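## Task

Leave the pill organiser resting flat on its base on the table with Tuesday's lid swung open to vertical or past it and every other lid latched closed; this must hold without the robot supporting anything, and the grippers must have released and backed away at the end.

## Robot and tools

ROBOT. Two six-joint arms with parallel grippers, named left_arm and right_arm, stand at the table edge. left_arm's base is at (-0.012, +0.333, 0) m and right_arm's at (-0.015, -0.276, 0) m, both turned only slightly about z. The names do not refer to image sides. Joint ranges (rad): waist -2.618 to 3.054, shoulder 0 to 3.142, elbow 0 to 3.142, wrist pitch and wrist yaw -1.571 to 1.571, wrist roll -2.094 to 2.094. Each gripper's fingers point along its own +z and spread along its own y. The reported end_effector_position is the spot between the finger pads, about 1 cm short of the tips. Fully open is 0.094 m. A wrist camera mount sits near each hand and can collide.

SCENE FRAME. One shared frame: origin on the tabletop midway between the arms, +x out over the table, +z up, left_arm toward +y. Printed hand positions can be somewhat wrong, more so at long reach, and arms usually settle a centimetre or more below the commanded height.

THE 14-NUMBER ROW. Every motion command, whether a row of execute_actions or the target of move, is a single flat list of 14 numbers, each in [-1, 1]: dx, dy, dz, rx, ry, rz, opening for left_arm, followed by the same seven for right_arm. Both arms are always included, even if one stays put. dx..dz and rx..rz are offsets, not poses: they are expressed in that gripper's own axes and measured from the gripper's pose in the most recent result that printed it (before any such result in a scene, and for later calls within one reply, from where the hand is when the action begins). Scale: 1.0 equals 0.6 m of translation or 180 degrees of rotation; rx, ry, rz form a single rotation vector. The opening is absolute, not an offset: +1 fully open, -1 closed; between the ends it maps onto the grip_measured scale. Zero offsets drive the arm back to the reference pose, they are not a pause. To keep an arm steady, send the correction back to its desired pose in the first call of a reply and zeros afterwards, raising the aim if it still droops.

execute_actions. Argument actions is a list holding at most one item. An empty list just reports the state. An item {"rows": [...], "steps": n} plays up to 15 rows, one per control step of 1/30 s (n at most 15, default 15); if there are fewer rows than steps the last row repeats. Each row is measured from the same reference pose, not from the preceding row. An item {"steps": n} without rows waits until n steps (up to 300) have elapsed since the previous result, including your thinking time. Optional pictures (boolean) toggles camera images, which are included by default. Each step the command is clipped to 70 mm and 16 degrees from the measured pose, so far targets need several actions; afterwards the arm only continues to the last clipped pose. Position is favoured over orientation if both cannot be met.

move. target is one 14-number row as above; speed is the top path speed in m/s, 0.002 to 0.5 (default 0.25), with turning capped at twice that in rad/s. Both hands travel in straight lines and arrive together, taking 0.5 to 10 s; longer paths are cut off at 10 s. Openings are sent at the start. Paths ignore obstacles and the other arm, hands lag and can overshoot speed near full extension. Faster contact and targets further past a surface push harder. The result adds a move: line giving the ending (done, off_target, moving, held, fault) and limits such as paced (pose clipped) or held (a safety check blocked steps; motion may then jump), plus each hand's distance from its target.

wait: seconds from 0 to 10; nothing new is sent. zoom_image: camera (cam_head_left, cam_head_right, cam_left_wrist, cam_right_wrist) and region [x0, y0, x1, y1] in pixels from the top-left, at most 504 by 504. Head images are 672x504, wrist images 504x504. read_manual gives only licence text. finished_scene with scene = current scene number ends it irreversibly and reports success; call it only once the lids are set and the hands are clear.

RESULTS. The state line shows each arm's position (m) and quat_wxyz. grip_measured is the finger opening on the command scale; the last joint value is the opening in metres; readings may be off by about 1 mm. To hold something, command roughly 0.03 below grip_measured; less grips more lightly. Pads squeeze about 50 to 62 N, less on thin parts under 2 mm. A pose unreachable line or HELD marks steps the clearance check altered or blocked. Hand target shows where the controller is currently steering. FAULT lines mean an arm stopped. MOTOR HOT appears from 75 C; at 90 C the arm halts for 10 s, at 100 C it goes limp and falls, so avoid long loaded holds. The simulation keeps running while you think.

CAMERAS. Calibration gives K, distortion and T_world_to_cam for each camera; wrist poses follow the joint readings. Expect small errors of a few degrees and millimetres.

AVOID. Knocking the organiser or anything off the table, dropping or slamming, hard shoves, and arms colliding or pressing on each other. Objects may occasionally get a small nudge from outside. Do not leave the organiser tipped or a lid held by the gripper; release and retreat before finishing.

Each tool is called after "Request:" by a JSON object that holds its "method" and its "body".

## Session

Request:
{"method": "execute_actions", "body": {"actions": []}}

Scene clock: 0.00 s of 4800.00 s.
left_arm: end_effector_position=(+0.2834, +0.1586, +0.1389) grip_measured=+1.000 end_effector_quat_wxyz=(+0.643, +0.294, +0.648, -0.284) | right_arm: end_effector_position=(-0.0081, +0.0648, +0.2352) grip_measured=+1.000 end_effector_quat_wxyz=(+0.075, +0.180, +0.801, +0.567)
Joint positions: left_arm=[-0.297  1.623  0.123  1.485  0.603  0.019  0.094] | right_arm=[ 1.753  0.989  0.697 -0.133  0.574  1.901  0.094]
Joint velocities: left_arm=[-0.002 -0.017  0.002  0.037  0.022 -0.081  0.   ] | right_arm=[-0.007  0.012  0.012  0.007  0.022 -0.007  0.   ]
Hand target (left_arm): +0.285, +0.158, +0.146; +0.653, +0.297, +0.638, -0.281
Hand target (right_arm): -0.007, +0.065, +0.245; +0.076, +0.182, +0.793, +0.576

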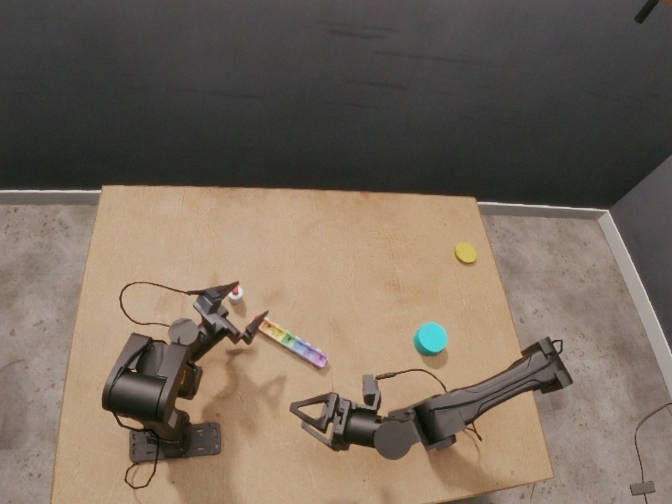

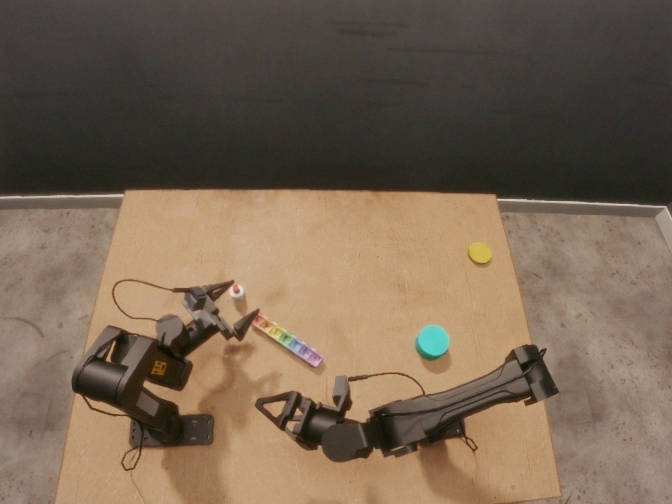

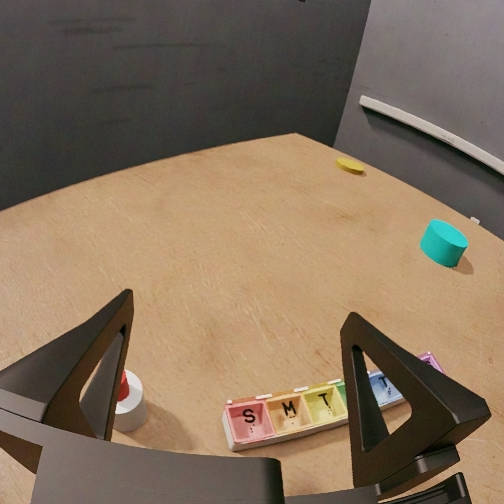

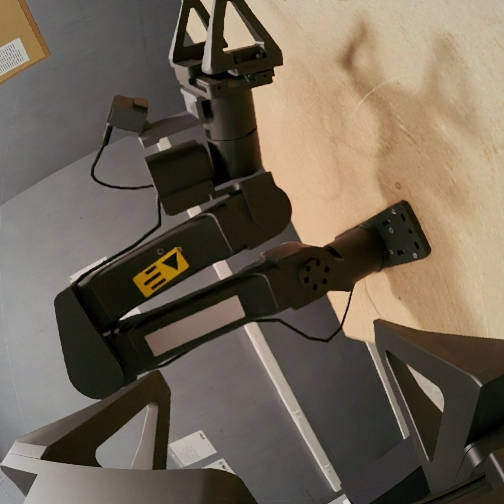

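Request:
{"method": "zoom_image", "body": {"camera": "cam_head_right", "region": [220, 270, 360, 390]}}

Request:
{"method": "zoom_image", "body": {"camera": "cam_left_wrist", "region": [200, 330, 480, 480]}}

Request:
{"method": "zoom_image", "body": {"camera": "cam_head_left", "region": [220, 270, 360, 390]}}

Region (220, 270, 360, 390) of cam_head_right's 672x504 image, scaled by 3.600, with more detail than that image has; it fills the top 432 rows of this view, and the rest is white.

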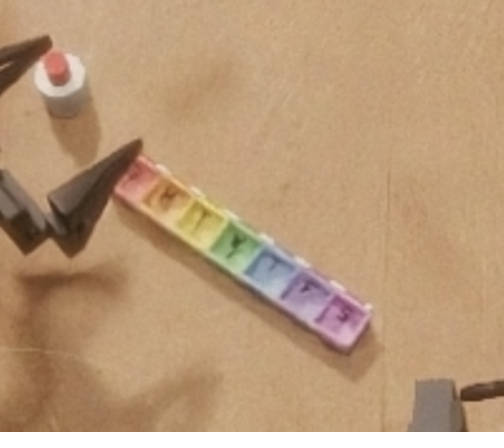

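Region (200, 330, 480, 480) of cam_left_wrist's 504x504 image, scaled by 1.800, with more detail than that image has; it fills the top 270 rows of this view, and the rest is white.

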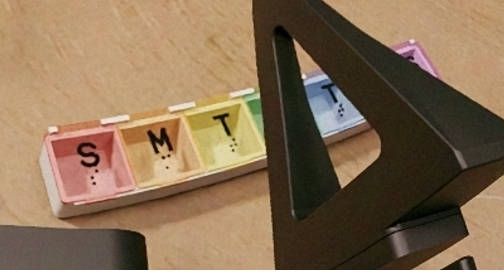

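Region (220, 270, 360, 390) of cam_head_left's 672x504 image, scaled by 3.600, with more detail than that image has; it fills the top 432 rows of this view, and the rest is white.

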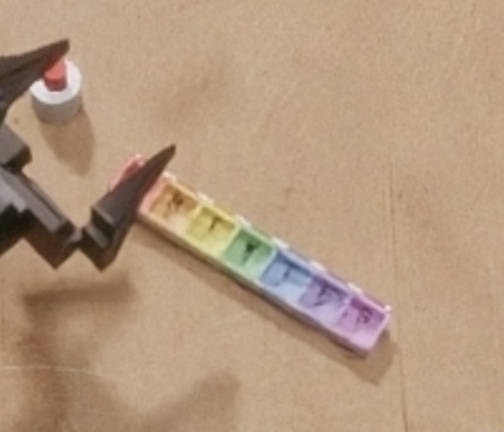

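Request:
{"method": "move", "body": {"target": [0.13,-0.173,-0.134,-0.078,0.056,0,1, -0.328,-0.185,0.068,0.221,0.114,-0.454,1]}}

Scene clock: 72.03 s of 4800.00 s.
left_arm: end_effector_position=(+0.1481, +0.1421, +0.0662) grip_measured=+1.000 end_effector_quat_wxyz=(+0.546, +0.209, +0.803, -0.117) | right_arm: end_effector_position=(+0.1487, -0.0111, +0.0860) grip_measured=+1.000 end_effector_quat_wxyz=(+0.205, -0.459, +0.856, +0.120)
Joint positions: left_arm=[-1.532  0.929  0.033  0.245 -0.9   -0.495  0.094] | right_arm=[ 0.929  1.317  0.805 -0.578 -0.006  0.026  0.094]
Joint velocities: left_arm=[-0.002  0.042  0.007  0.022 -0.081 -0.022  0.   ] | right_arm=[ 0.002 -0.007 -0.007  0.022  0.037 -0.022  0.   ]
Hand target (left_arm): +0.148, +0.146, +0.063; +0.550, +0.208, +0.802, -0.109
Hand target (right_arm): +0.159, -0.005, +0.101; +0.226, -0.454, +0.853, +0.122
Off the commanded pose (left_arm): 0.011 m, 14 deg.
Off the commanded pose (right_arm): 0.022 m, 3 deg.
joint sent to its limit (left arm) — the command would take joint 3 (elbow) past its lower limit, so that joint was sent only as far as its limit.
After step 90, 63.97 s passed at rest.
move: off_target (left_arm, right_arm); limits=paced
camera_calibration (this result's frames):
cam_left_wrist: T_world_to_cam=[[-0.434471, -0.88777, 0.151986, 0.177856], [-0.784594, 0.290174, -0.547916, 0.145117], [0.44232, -0.357301, -0.822611, 0.171596], [0, 0, 0, 1]] pos_world=[0.115231, 0.177097, 0.193637]
cam_right_wrist: T_world_to_cam=[[0.668203, -0.728234, -0.152252, -0.08998], [-0.743924, -0.656504, -0.124816, 0.162091], [-0.00905884, 0.196666, -0.980429, 0.204753], [0, 0, 0, 1]] pos_world=[0.182563, 0.000618739, 0.207278]

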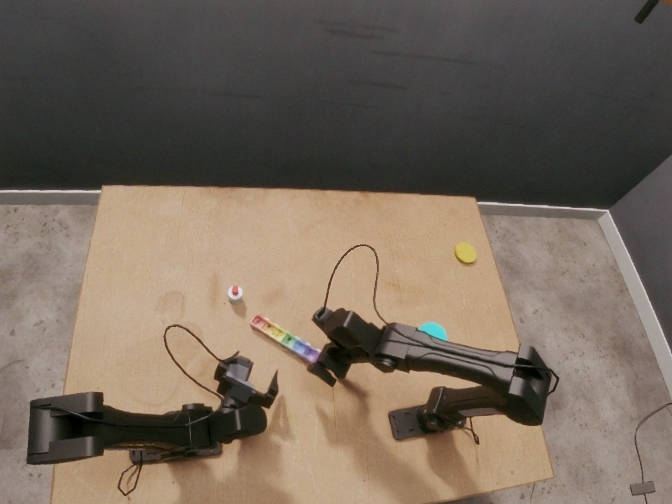

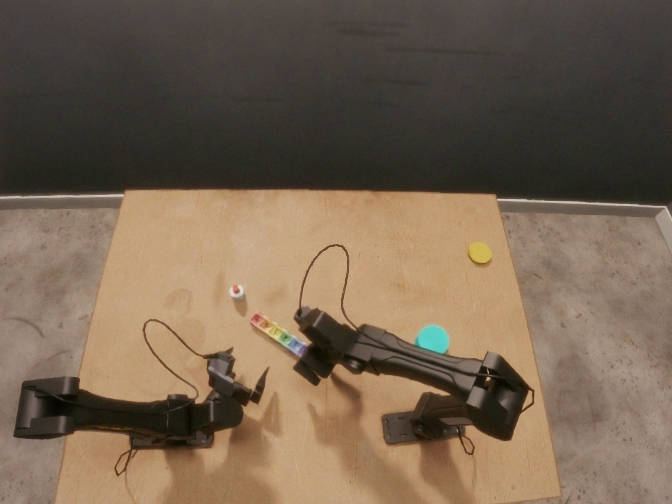

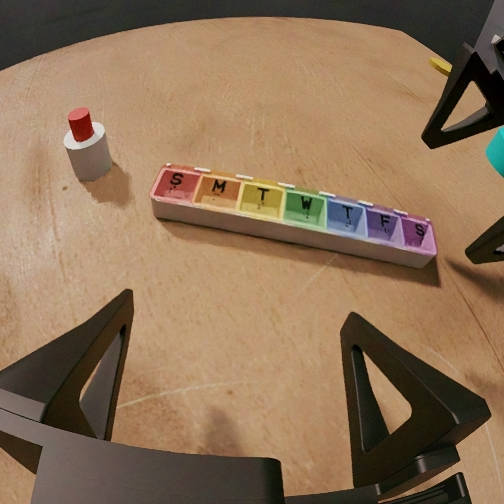

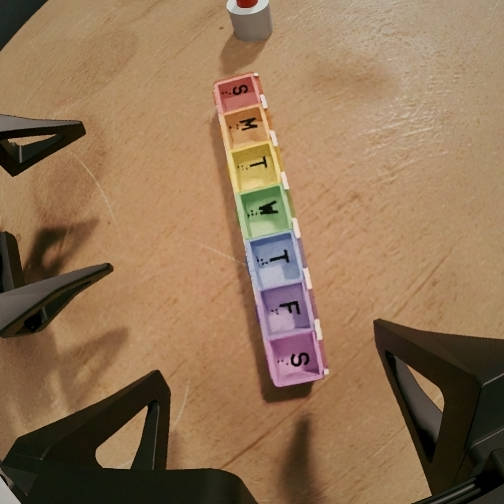

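Request:
{"method": "zoom_image", "body": {"camera": "cam_left_wrist", "region": [140, 150, 450, 280]}}

Request:
{"method": "zoom_image", "body": {"camera": "cam_right_wrist", "region": [190, 60, 350, 400]}}

Region (140, 150, 450, 280) of cam_left_wrist's 504x504 image, scaled by 1.626, with more detail than that image has; it fills the top 211 rows of this view, and the rest is white.

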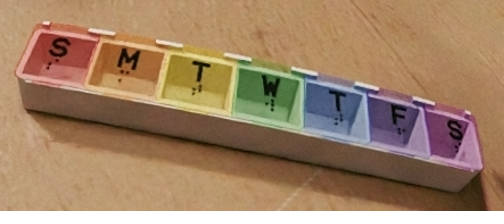

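Region (190, 60, 350, 400) of cam_right_wrist's 504x504 image, scaled by 1.482, with more detail than that image has; it fills the left 237 columns of this view, and the rest is white.

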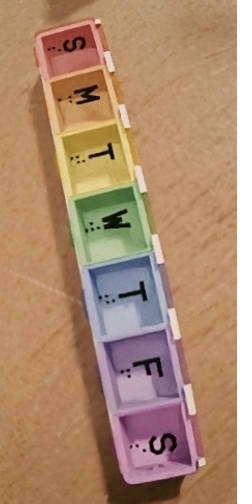

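Request:
{"method": "zoom_image", "body": {"camera": "cam_left_wrist", "region": [150, 155, 300, 245]}}

Request:
{"method": "zoom_image", "body": {"camera": "cam_left_wrist", "region": [290, 175, 445, 275]}}

Region (150, 155, 300, 245) of cam_left_wrist's 504x504 image, scaled by 3.360, with more detail than that image has; it fills the top 302 rows of this view, and the rest is white.

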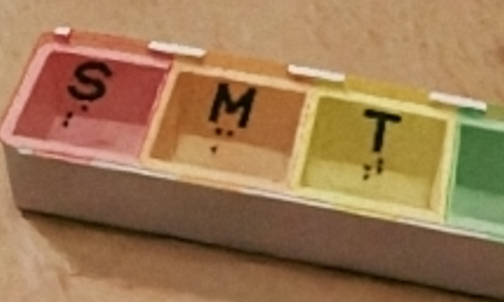

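Region (290, 175, 445, 275) of cam_left_wrist's 504x504 image, scaled by 3.252, with more detail than that image has; it fills the top 325 rows of this view, and the rest is white.

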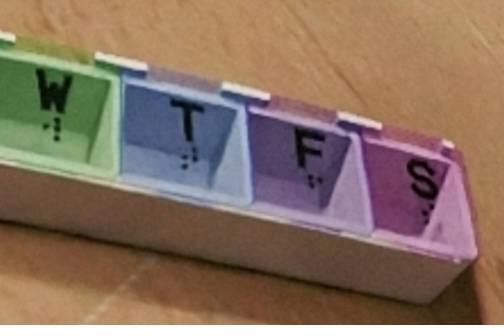

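Request:
{"method": "zoom_image", "body": {"camera": "cam_left_wrist", "region": [220, 180, 300, 240]}}

Request:
{"method": "zoom_image", "body": {"camera": "cam_right_wrist", "region": [215, 100, 305, 250]}}

Region (220, 180, 300, 240) of cam_left_wrist's 504x504 image, scaled by 6.300, with more detail than that image has; it fills the top 378 rows of this view, and the rest is white.

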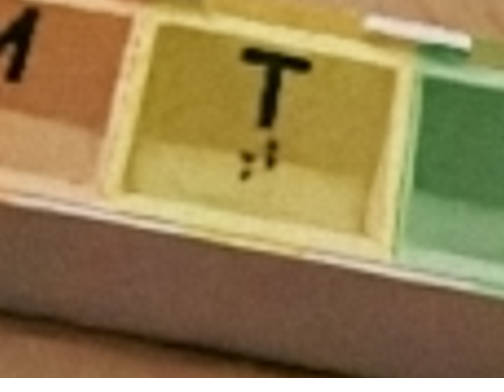

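Region (215, 100, 305, 250) of cam_right_wrist's 504x504 image, scaled by 3.360, with more detail than that image has; it fills the left 302 columns of this view, and the rest is white.

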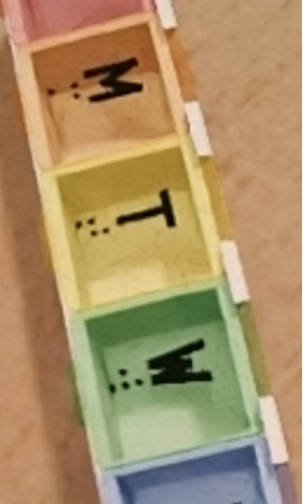

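Request:
{"method": "zoom_image", "body": {"camera": "cam_right_wrist", "region": [0, 90, 150, 350]}}

Region (0, 90, 150, 350) of cam_right_wrist's 504x504 image, scaled by 1.938, with more detail than that image has; it fills the left 291 columns of this view, and the rest is white.

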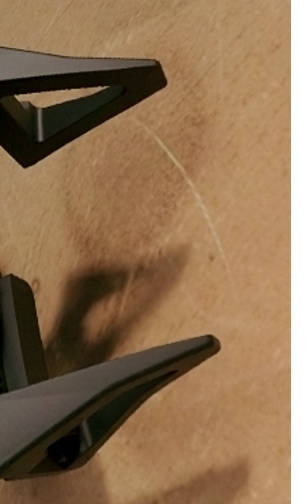

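Request:
{"method": "move", "body": {"target": [-0.07,0.083,0.031,0.042,0.015,0.004,-1, -0.025,-0.017,0.071,0,0,0,0.4]}}

Scene clock: 177.80 s of 4800.00 s.
left_arm: end_effector_position=(+0.1949, +0.1753, +0.0867) grip_measured=-0.996 end_effector_quat_wxyz=(+0.502, +0.259, +0.811, -0.153) | right_arm: end_effector_position=(+0.1660, +0.0002, +0.0456) grip_measured=+0.402 end_effector_quat_wxyz=(+0.184, -0.462, +0.861, +0.105)
Joint positions: left_arm=[-0.797  0.53   0.077 -0.017 -0.119 -0.048  0.   ] | right_arm=[ 0.899  1.497  0.805 -0.451 -0.012 -0.001  0.066]
Joint velocities: left_arm=[-0.002 -0.002  0.007 -0.037  0.007  0.051 -0.001] | right_arm=[ 0.002 -0.002  0.017  0.037  0.007 -0.022  0.   ]
Hand target (left_arm): +0.201, +0.172, +0.104; +0.517, +0.255, +0.802, -0.158
Hand target (right_arm): +0.174, +0.011, +0.057; +0.205, -0.460, +0.856, +0.120
Off the commanded pose (left_arm): 0.015 m, 2 deg.
Off the commanded pose (right_arm): 0.017 m, 3 deg.
After step 90, 101.37 s passed at rest.
move: off_target (left_arm, right_arm)
camera_calibration (this result's frames):
cam_left_wrist: T_world_to_cam=[[-0.528714, -0.82974, 0.178865, 0.230346], [-0.784056, 0.396696, -0.477377, 0.158532], [0.325144, -0.392636, -0.860301, 0.211899], [0, 0, 0, 1]] pos_world=[0.177187, 0.211437, 0.216776]
cam_right_wrist: T_world_to_cam=[[0.663321, -0.73656, -0.13223, -0.0996206], [-0.747674, -0.659734, -0.0757255, 0.17568], [-0.0314603, 0.149095, -0.988322, 0.167156], [0, 0, 0, 1]] pos_world=[0.20269, 0.0176032, 0.165335]

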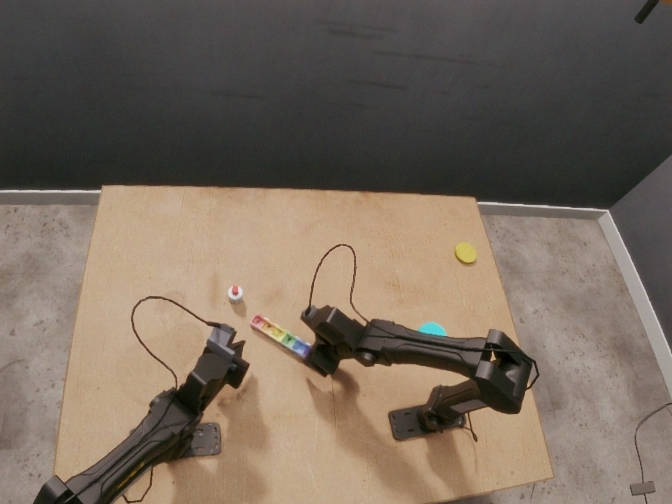

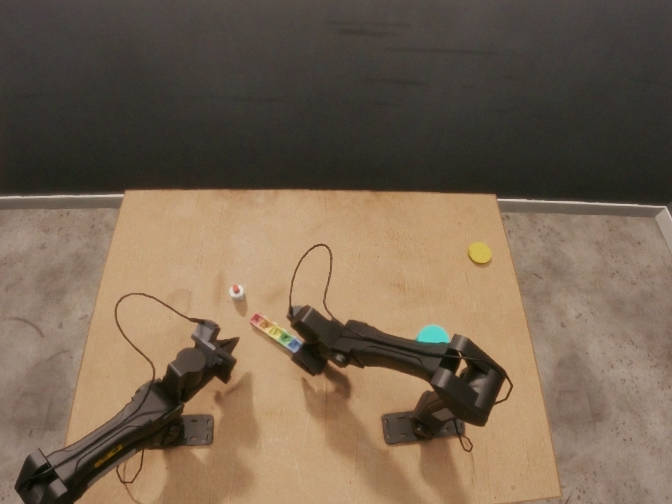

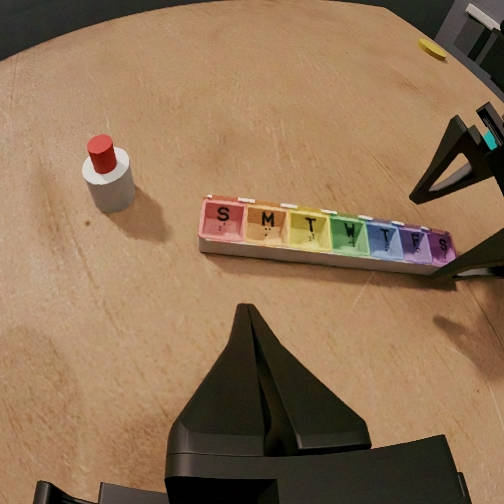

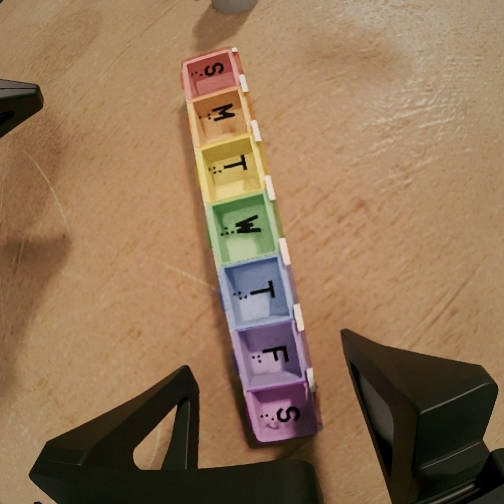

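Request:
{"method": "move", "body": {"target": [-0.03,0,0,0,0,0,-1, -0.030,-0.007,0.051,0,0,0,0.4], "speed": 0.1}}

Scene clock: 190.40 s of 4800.00 s.
left_arm: end_effector_position=(+0.1955, +0.1740, +0.0893) grip_measured=-0.996 end_effector_quat_wxyz=(+0.493, +0.262, +0.816, -0.150) | right_arm: end_effector_position=(+0.1723, +0.0068, +0.0142) grip_measured=+0.402 end_effector_quat_wxyz=(+0.159, -0.465, +0.866, +0.090)
Joint positions: left_arm=[-0.797  0.555  0.109 -0.047 -0.116 -0.047  0.   ] | right_arm=[ 0.895  1.638  0.829 -0.394 -0.012 -0.007  0.066]
Joint velocities: left_arm=[ 0.017 -0.022 -0.007 -0.051 -0.051  0.007  0.001] | right_arm=[ 0.002  0.017  0.017  0.022  0.066 -0.051 -0.001]
Hand target (left_arm): +0.201, +0.171, +0.103; +0.502, +0.259, +0.811, -0.153
Hand target (right_arm): +0.185, +0.022, +0.027; +0.184, -0.462, +0.861, +0.105
Off the commanded pose (left_arm): 0.015 m, 1 deg.
Off the commanded pose (right_arm): 0.023 m, 3 deg.
After step 90, 8.77 s passed at rest.
move: off_target (left_arm, right_arm)
camera_calibration (this result's frames):
cam_left_wrist: T_world_to_cam=[[-0.527941, -0.830926, 0.175615, 0.229543], [-0.79096, 0.405754, -0.457981, 0.158836], [0.309292, -0.380691, -0.871443, 0.215452], [0, 0, 0, 1]] pos_world=[0.18018, 0.208306, 0.220187]
cam_right_wrist: T_world_to_cam=[[0.659928, -0.742399, -0.115492, -0.102695], [-0.748698, -0.662655, -0.0184586, 0.181743], [-0.0628274, 0.0986496, -0.993137, 0.14116], [0, 0, 0, 1]] pos_world=[0.212711, 0.0302668, 0.131686]

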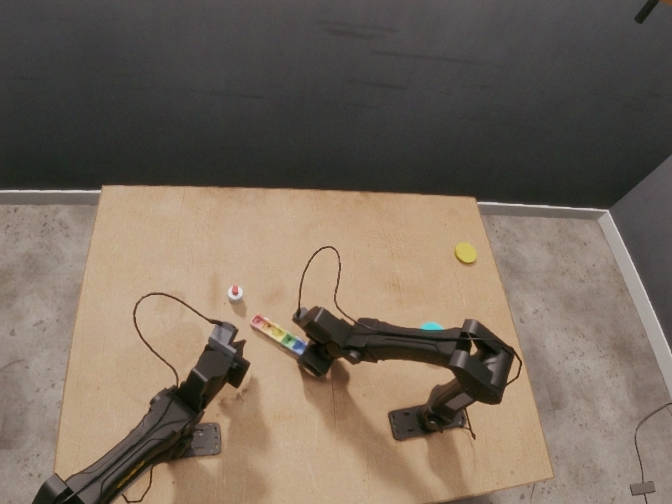

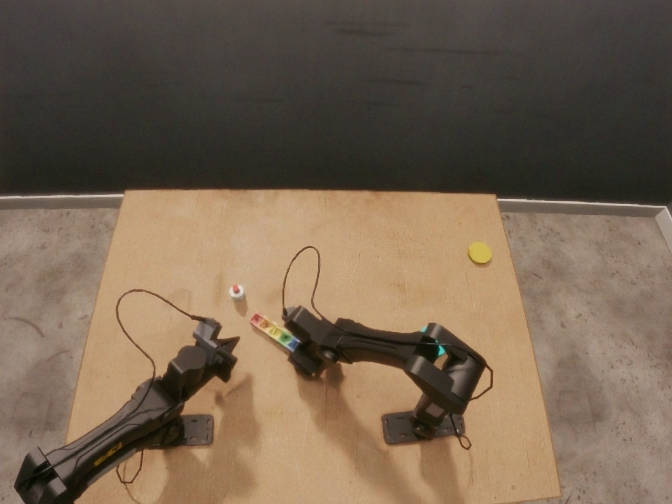

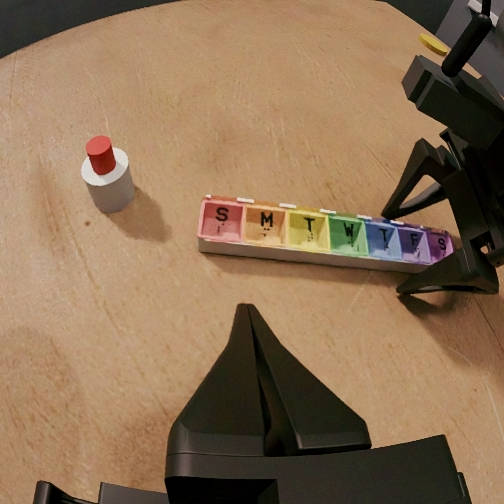

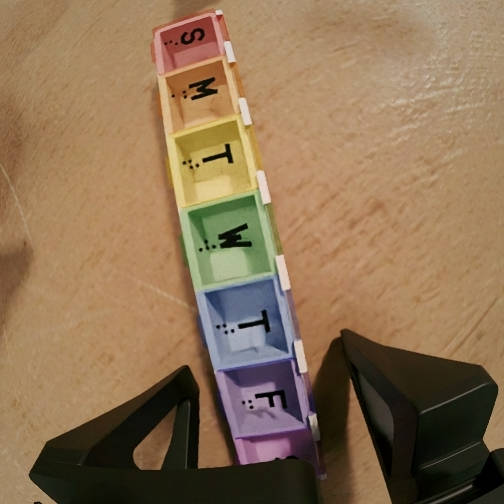

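Request:
{"method": "execute_actions", "body": {"actions": [{"rows":[[-0.025,0,0,0,0,0,-1,-0.003,0,-0.008,0,0,0,-0.2]],"steps":15}]}}

Request:
{"method": "execute_actions", "body": {"actions": [{"rows":[[0,0,0,0,0,0,-1,0,0,0,0,0,0,-0.45]],"steps":15}]}}

Scene clock: 194.77 s of 4800.00 s.
left_arm: end_effector_position=(+0.1956, +0.1739, +0.0887) grip_measured=-0.996 end_effector_quat_wxyz=(+0.484, +0.265, +0.821, -0.146) | right_arm: end_effector_position=(+0.1718, +0.0060, +0.0139) grip_measured=-0.198 end_effector_quat_wxyz=(+0.157, -0.465, +0.867, +0.089)
Joint positions: left_arm=[-0.797  0.576  0.129 -0.069 -0.116 -0.047  0.   ] | right_arm=[ 0.895  1.638  0.829 -0.398 -0.012 -0.007  0.038]
Joint velocities: left_arm=[-0.002 -0.007  0.012 -0.051 -0.022 -0.081  0.   ] | right_arm=[ 0.002 -0.012 -0.027 -0.051 -0.066 -0.037 -0.001]
Hand target (left_arm): +0.201, +0.170, +0.103; +0.493, +0.262, +0.816, -0.150
Hand target (right_arm): +0.172, +0.007, +0.019; +0.159, -0.465, +0.866, +0.090
Off the commanded pose (left_arm): 0.015 m, 1 deg.
Off the commanded pose (right_arm): 0.006 m, 0 deg.
Steps of this call (steps 1 to 90: nothing new was sent; then 0.87 s passed at rest; steps 91 to 105: all 15 steps of this action). Readings (end_effector_position):
91: left_arm (+0.1954, +0.1741, +0.0890) | right_arm (+0.1723, +0.0067, +0.0142)
92: left_arm (+0.1954, +0.1741, +0.0886) | right_arm (+0.1720, +0.0063, +0.0140)
94: left_arm (+0.1959, +0.1737, +0.0893) | right_arm (+0.1718, +0.0060, +0.0139)
98: left_arm (+0.1961, +0.1735, +0.0899) | right_arm (+0.1718, +0.0060, +0.0139)
105: the state above
camera_calibration (this result's frames):
cam_left_wrist: T_world_to_cam=[[-0.525001, -0.833601, 0.171707, 0.229854], [-0.798546, 0.412657, -0.438222, 0.15723], [0.294446, -0.367183, -0.882314, 0.216423], [0, 0, 0, 1]] pos_world=[0.182504, 0.206192, 0.220387]
cam_right_wrist: T_world_to_cam=[[0.659657, -0.742799, -0.114461, -0.102943], [-0.748736, -0.662712, -0.014395, 0.180743], [-0.0651623, 0.0951972, -0.993323, 0.14126], [0, 0, 0, 1]] pos_world=[0.212441, 0.0298674, 0.131136]

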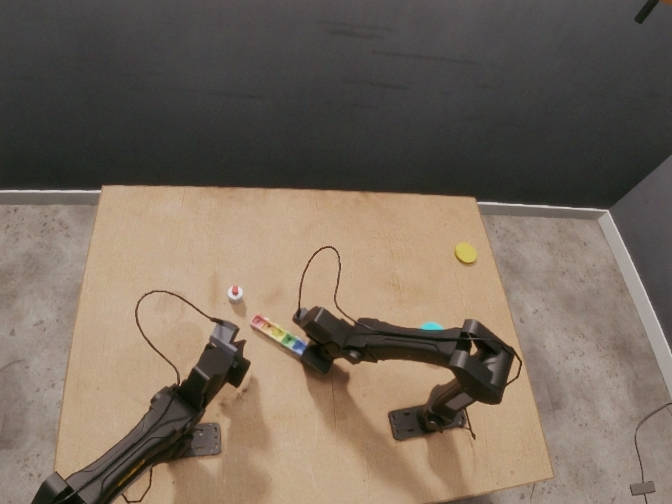

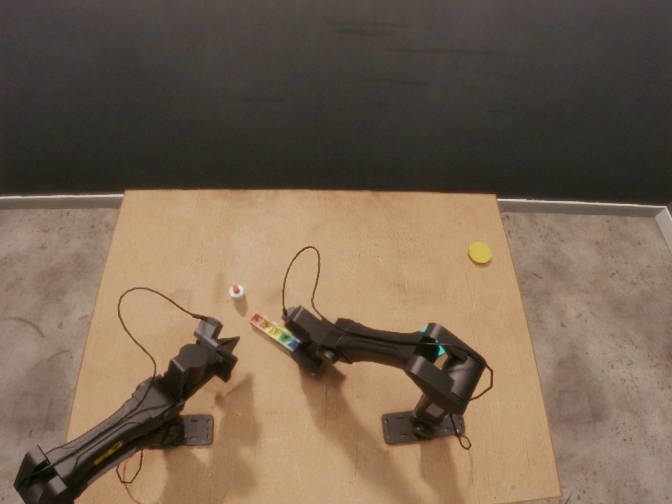

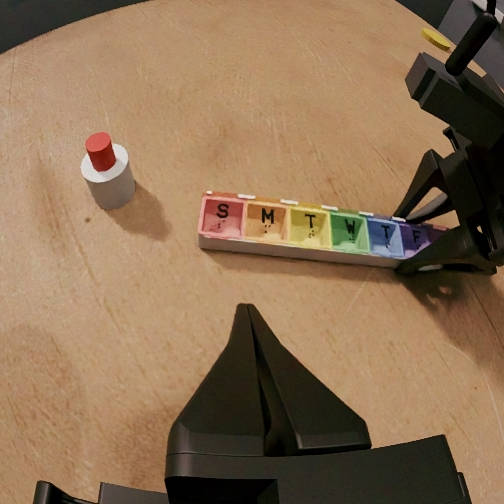

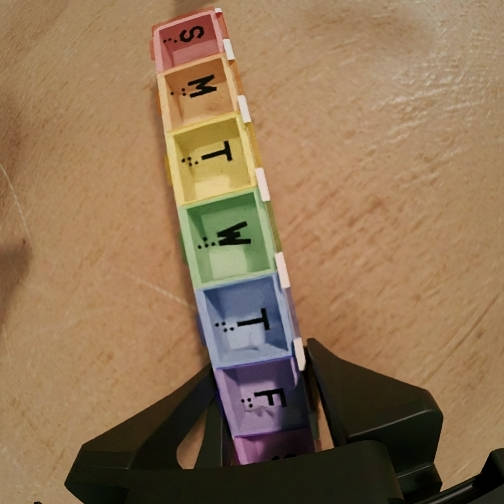

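Scene clock: 195.27 s of 4800.00 s.
left_arm: end_effector_position=(+0.1952, +0.1743, +0.0877) grip_measured=-0.996 end_effector_quat_wxyz=(+0.482, +0.265, +0.823, -0.145) | right_arm: end_effector_position=(+0.1718, +0.0060, +0.0139) grip_measured=-0.325 end_effector_quat_wxyz=(+0.157, -0.465, +0.867, +0.089)
Joint positions: left_arm=[-0.797  0.576  0.129 -0.074 -0.116 -0.047  0.   ] | right_arm=[ 0.895  1.638  0.829 -0.398 -0.012 -0.007  0.032]
Joint velocities: left_arm=[-0.012  0.007  0.007 -0.007 -0.007  0.037  0.   ] | right_arm=[-0.017 -0.002 -0.007 -0.007 -0.007  0.037 -0.001]
Hand target (left_arm): +0.196, +0.174, +0.089; +0.484, +0.265, +0.821, -0.146
Hand target (right_arm): +0.172, +0.006, +0.014; +0.157, -0.465, +0.867, +0.089
Off the commanded pose (left_arm): 0.001 m, 0 deg.
Off the commanded pose (right_arm): 0.000 m, 0 deg.
Steps of this call (steps 1 to 15: all 15 steps of this action). Readings (end_effector_position):
1: left_arm (+0.1956, +0.1740, +0.0886) | right_arm (+0.1718, +0.0059, +0.0139)
2: left_arm (+0.1955, +0.1741, +0.0884) | right_arm (+0.1718, +0.0060, +0.0139)
4: left_arm (+0.1954, +0.1742, +0.0882) | right_arm (+0.1718, +0.0060, +0.0139)
8: left_arm (+0.1952, +0.1743, +0.0878) | right_arm (+0.1718, +0.0060, +0.0139)
15: the state above
camera_calibration (this result's frames):
cam_left_wrist: T_world_to_cam=[[-0.524372, -0.834173, 0.170849, 0.230195], [-0.800146, 0.414112, -0.433911, 0.155915], [0.291206, -0.364235, -0.884609, 0.216085], [0, 0, 0, 1]] pos_world=[0.182537, 0.206162, 0.219475]
cam_right_wrist: T_world_to_cam=[[0.659657, -0.742799, -0.114461, -0.102943], [-0.748736, -0.662712, -0.014395, 0.180743], [-0.0651623, 0.0951972, -0.993323, 0.14126], [0, 0, 0, 1]] pos_world=[0.212441, 0.0298674, 0.131136]

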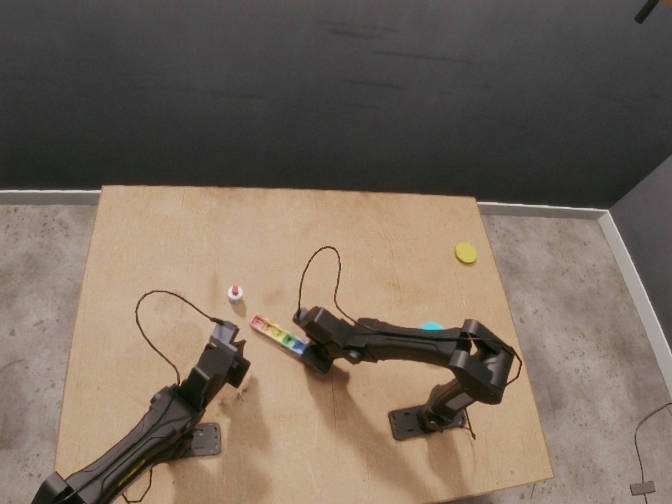

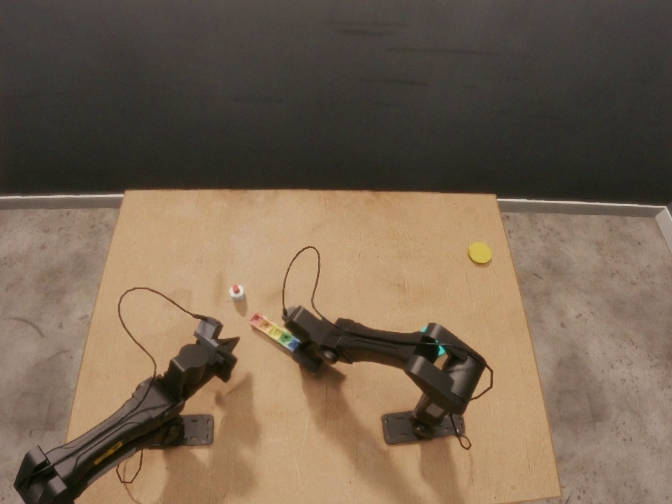

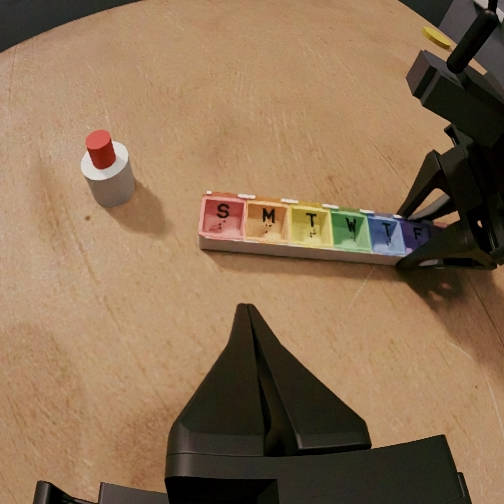

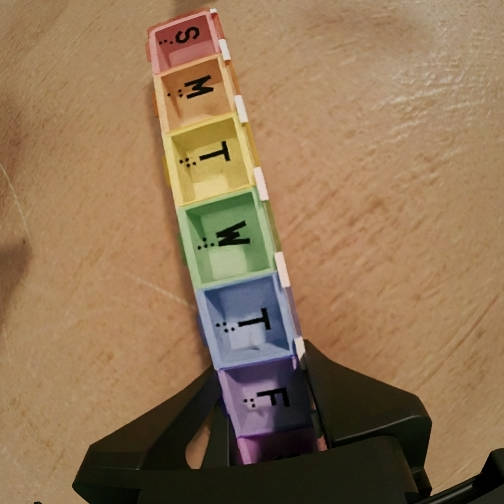

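Request:
{"method": "zoom_image", "body": {"camera": "cam_left_wrist", "region": [240, 180, 380, 320]}}

Region (240, 180, 380, 320) of cam_left_wrist's 504x504 image, scaled by 3.600, with more detail than that image has.

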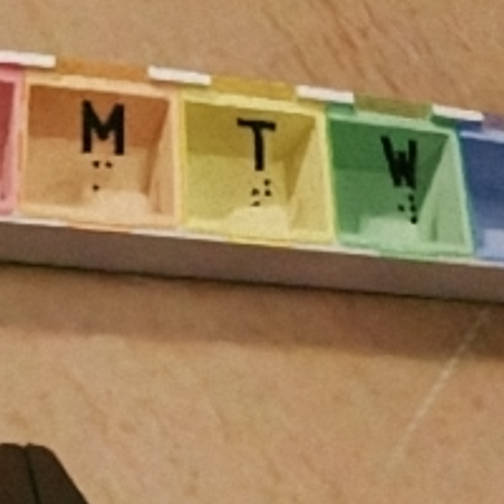

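Request:
{"method": "move", "body": {"target": [0.047,-0.091,0.092,0,-0.067,0,-1, -0.003,0,-0.005,0,0,0,-0.37], "speed": 0.15}}

Scene clock: 229.23 s of 4800.00 s.
left_arm: end_effector_position=(+0.1934, +0.1073, +0.0286) grip_measured=-0.996 end_effector_quat_wxyz=(+0.542, +0.242, +0.791, -0.148) | right_arm: end_effector_position=(+0.1718, +0.0060, +0.0139) grip_measured=-0.325 end_effector_quat_wxyz=(+0.157, -0.465, +0.867, +0.089)
Joint positions: left_arm=[-1.194  1.788  0.023  1.323 -0.527 -0.202  0.   ] | right_arm=[ 0.895  1.638  0.829 -0.398 -0.012 -0.007  0.032]
Joint velocities: left_arm=[-0.022  0.032 -0.022  0.081 -0.051  0.037  0.001] | right_arm=[ 0.007  0.002 -0.002 -0.007  0.007 -0.037 -0.001]
Hand target (left_arm): +0.192, +0.108, +0.029; +0.545, +0.239, +0.790, -0.147
Hand target (right_arm): +0.172, +0.006, +0.017; +0.157, -0.465, +0.867, +0.089
Off the commanded pose (left_arm): 0.007 m, 5 deg.
Off the commanded pose (right_arm): 0.003 m, 0 deg.
joint sent to its limit (left arm) — the command would take joint 3 (elbow) past its lower limit, so that joint was sent only as far as its limit.
After step 90, 28.93 s passed at rest.
move: off_target (left_arm); limits=paced
camera_calibration (this result's frames):
cam_left_wrist: T_world_to_cam=[[-0.514531, -0.841536, 0.164546, 0.182537], [-0.754042, 0.352692, -0.554102, 0.157755], [0.408263, -0.409177, -0.816024, 0.120149], [0, 0, 0, 1]] pos_world=[0.163822, 0.147135, 0.155422]
cam_right_wrist: T_world_to_cam=[[0.659657, -0.742799, -0.114461, -0.102943], [-0.748736, -0.662712, -0.014395, 0.180743], [-0.0651623, 0.0951972, -0.993323, 0.14126], [0, 0, 0, 1]] pos_world=[0.212441, 0.0298674, 0.131136]

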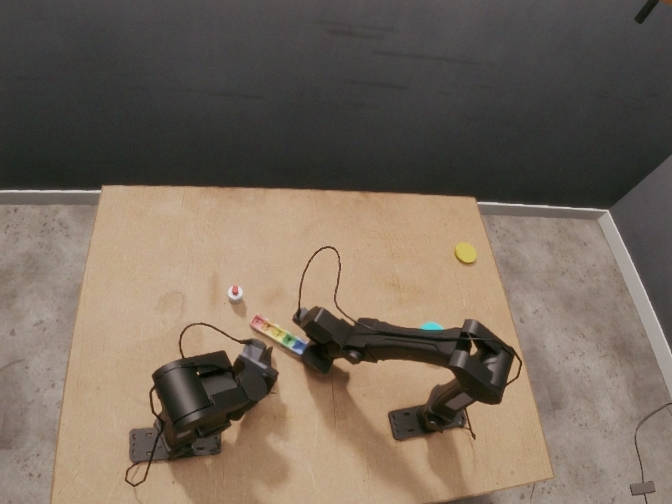

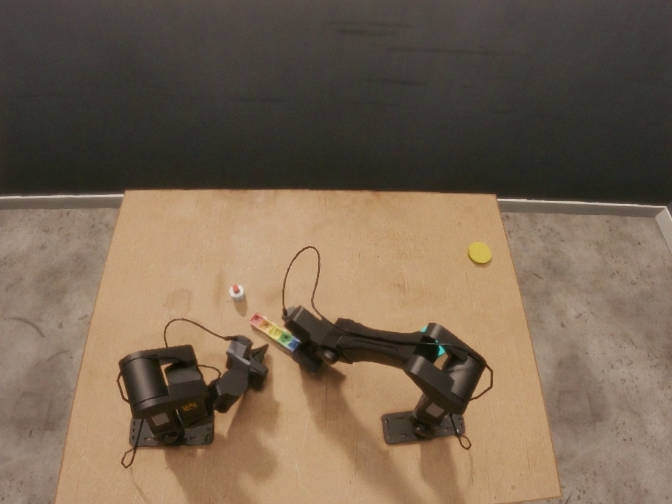

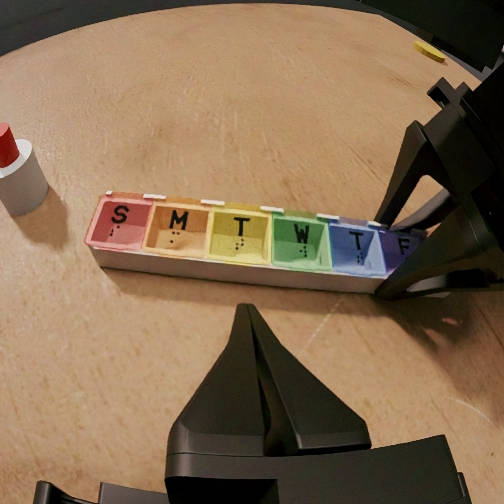

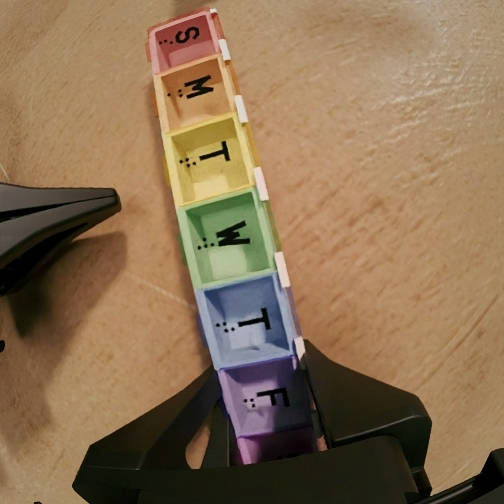

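Request:
{"method": "move", "body": {"target": [-0.035,0,0.07,0,0,0,-1, -0.007,-0.117,-0.019,0,0,0,-0.37], "speed": 0.08}}

Scene clock: 243.90 s of 4800.00 s.
left_arm: end_effector_position=(+0.2272, +0.0864, +0.0340) grip_measured=-0.996 end_effector_quat_wxyz=(+0.541, +0.244, +0.791, -0.150) | right_arm: end_effector_position=(+0.2234, -0.0392, +0.0157) grip_measured=-0.325 end_effector_quat_wxyz=(+0.151, -0.462, +0.870, +0.082)
Joint positions: left_arm=[-1.072  1.79   0.157  1.219 -0.41  -0.145  0.   ] | right_arm=[ 0.653  1.645  0.854 -0.445 -0.084 -0.227  0.032]
Joint velocities: left_arm=[-0.012  0.007 -0.007 -0.022 -0.037 -0.022 -0.001] | right_arm=[-0.017 -0.012 -0.012  0.007 -0.007 -0.051 -0.   ]
Hand target (left_arm): +0.233, +0.082, +0.033; +0.543, +0.243, +0.791, -0.147
Hand target (right_arm): +0.229, -0.032, +0.025; +0.157, -0.465, +0.867, +0.090
Off the commanded pose (left_arm): 0.007 m, 0 deg.
Off the commanded pose (right_arm): 0.014 m, 1 deg.
After step 90, 10.33 s passed at rest.
move: off_target (right_arm)
camera_calibration (this result's frames):
cam_left_wrist: T_world_to_cam=[[-0.519103, -0.838222, 0.167081, 0.182038], [-0.752623, 0.355634, -0.554151, 0.19305], [0.405082, -0.41341, -0.815476, 0.103269], [0, 0, 0, 1]] pos_world=[0.197958, 0.126625, 0.160777]
cam_right_wrist: T_world_to_cam=[[0.651054, -0.751808, -0.104464, -0.168925], [-0.755781, -0.65482, 0.00234463, 0.191063], [-0.0701676, 0.0774251, -0.994526, 0.1512], [0, 0, 0, 1]] pos_world=[0.26499, -0.0135938, 0.132277]

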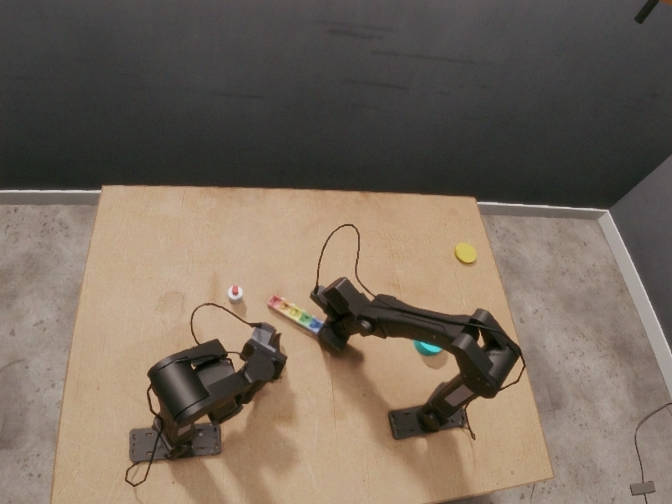

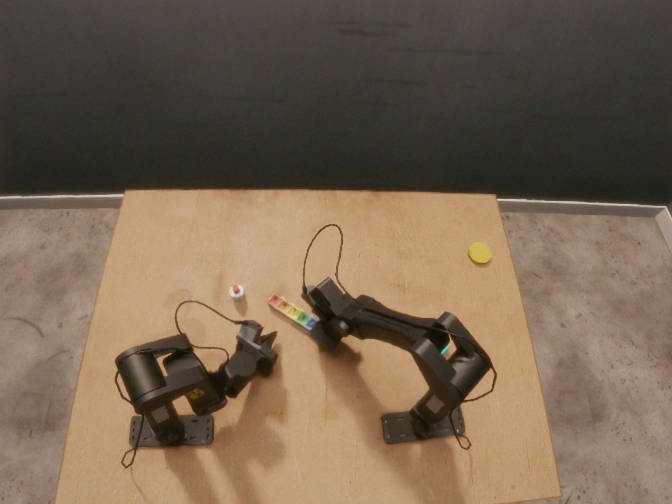

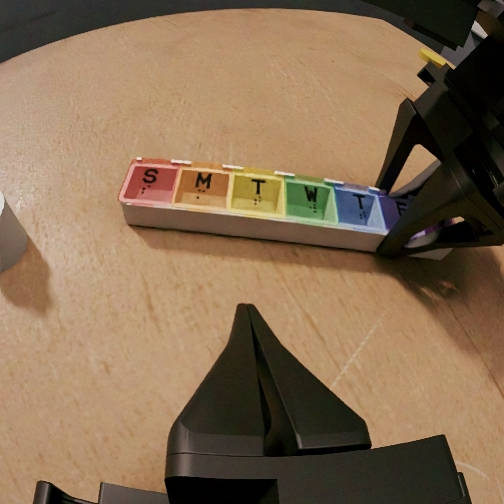

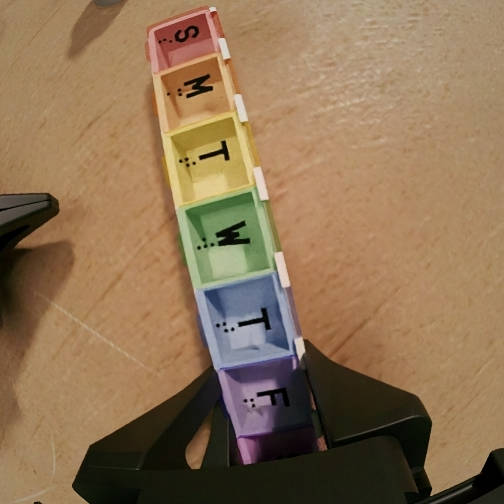

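Request:
{"method": "zoom_image", "body": {"camera": "cam_left_wrist", "region": [180, 150, 340, 330]}}

Region (180, 150, 340, 330) of cam_left_wrist's 504x504 image, scaled by 2.800, with more detail than that image has.

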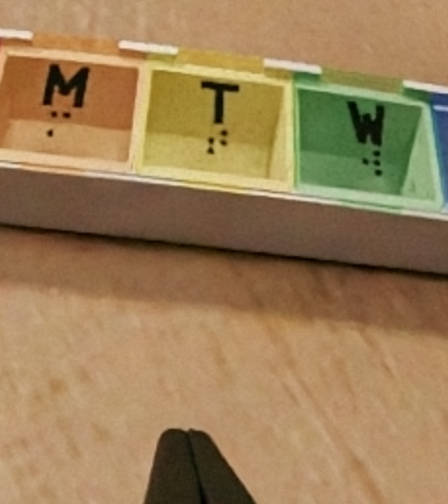

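Request:
{"method": "move", "body": {"target": [0.002,-0.009,0.072,0,0,0,-1, 0.003,0,0.007,0,0,0,-0.37], "speed": 0.08}}

Scene clock: 256.43 s of 4800.00 s.
left_arm: end_effector_position=(+0.2520, +0.0663, +0.0148) grip_measured=-0.996 end_effector_quat_wxyz=(+0.537, +0.245, +0.794, -0.147) | right_arm: end_effector_position=(+0.2232, -0.0392, +0.0157) grip_measured=-0.325 end_effector_quat_wxyz=(+0.151, -0.463, +0.870, +0.082)
Joint positions: left_arm=[-1.024  1.973  0.282  1.273 -0.367 -0.127  0.   ] | right_arm=[ 0.653  1.645  0.854 -0.445 -0.084 -0.229  0.032]
Joint velocities: left_arm=[ 0.012 -0.002 -0.007  0.007 -0.066 -0.051 -0.   ] | right_arm=[-0.002  0.012 -0.007  0.037  0.007  0.037 -0.002]
Hand target (left_arm): +0.258, +0.062, +0.016; +0.541, +0.244, +0.791, -0.150
Hand target (right_arm): +0.223, -0.039, +0.011; +0.151, -0.462, +0.870, +0.082
Off the commanded pose (left_arm): 0.008 m, 1 deg.
Off the commanded pose (right_arm): 0.005 m, 0 deg.
After step 90, 8.67 s passed at rest.
move: done
camera_calibration (this result's frames):
cam_left_wrist: T_world_to_cam=[[-0.516575, -0.840418, 0.163851, 0.180866], [-0.757601, 0.359449, -0.544828, 0.209095], [0.398988, -0.405578, -0.822384, 0.070367], [0, 0, 0, 1]] pos_world=[0.223766, 0.105383, 0.142154]
cam_right_wrist: T_world_to_cam=[[0.652567, -0.750483, -0.104555, -0.169078], [-0.754439, -0.656365, 0.0025677, 0.190603], [-0.0705535, 0.0772051, -0.994516, 0.151243], [0, 0, 0, 1]] pos_world=[0.264804, -0.0134615, 0.132246]

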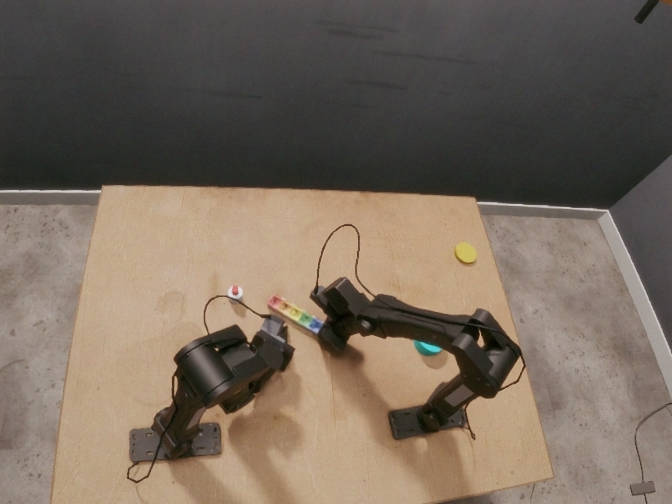

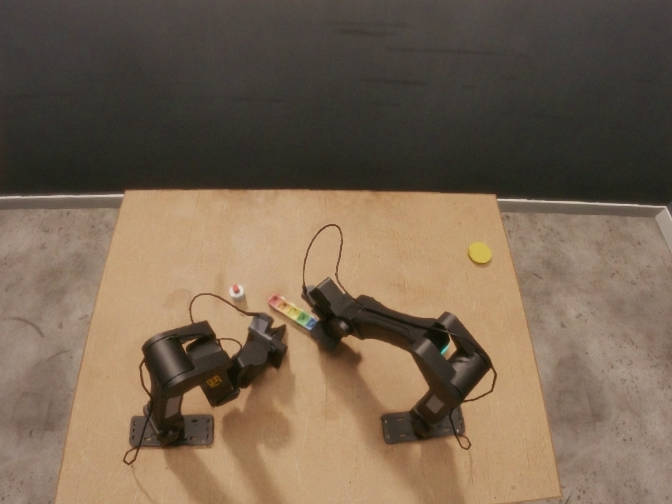

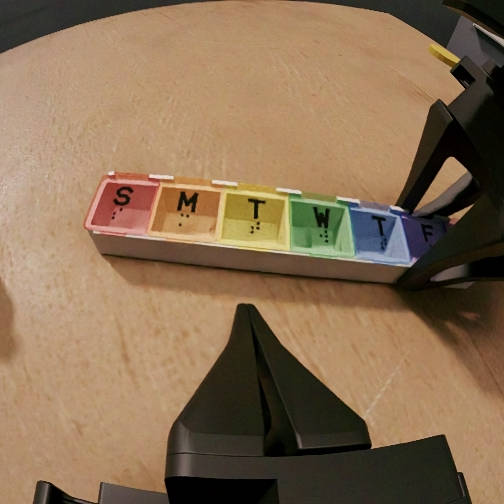

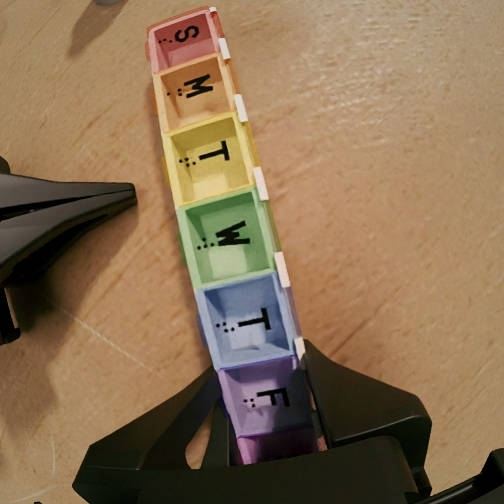

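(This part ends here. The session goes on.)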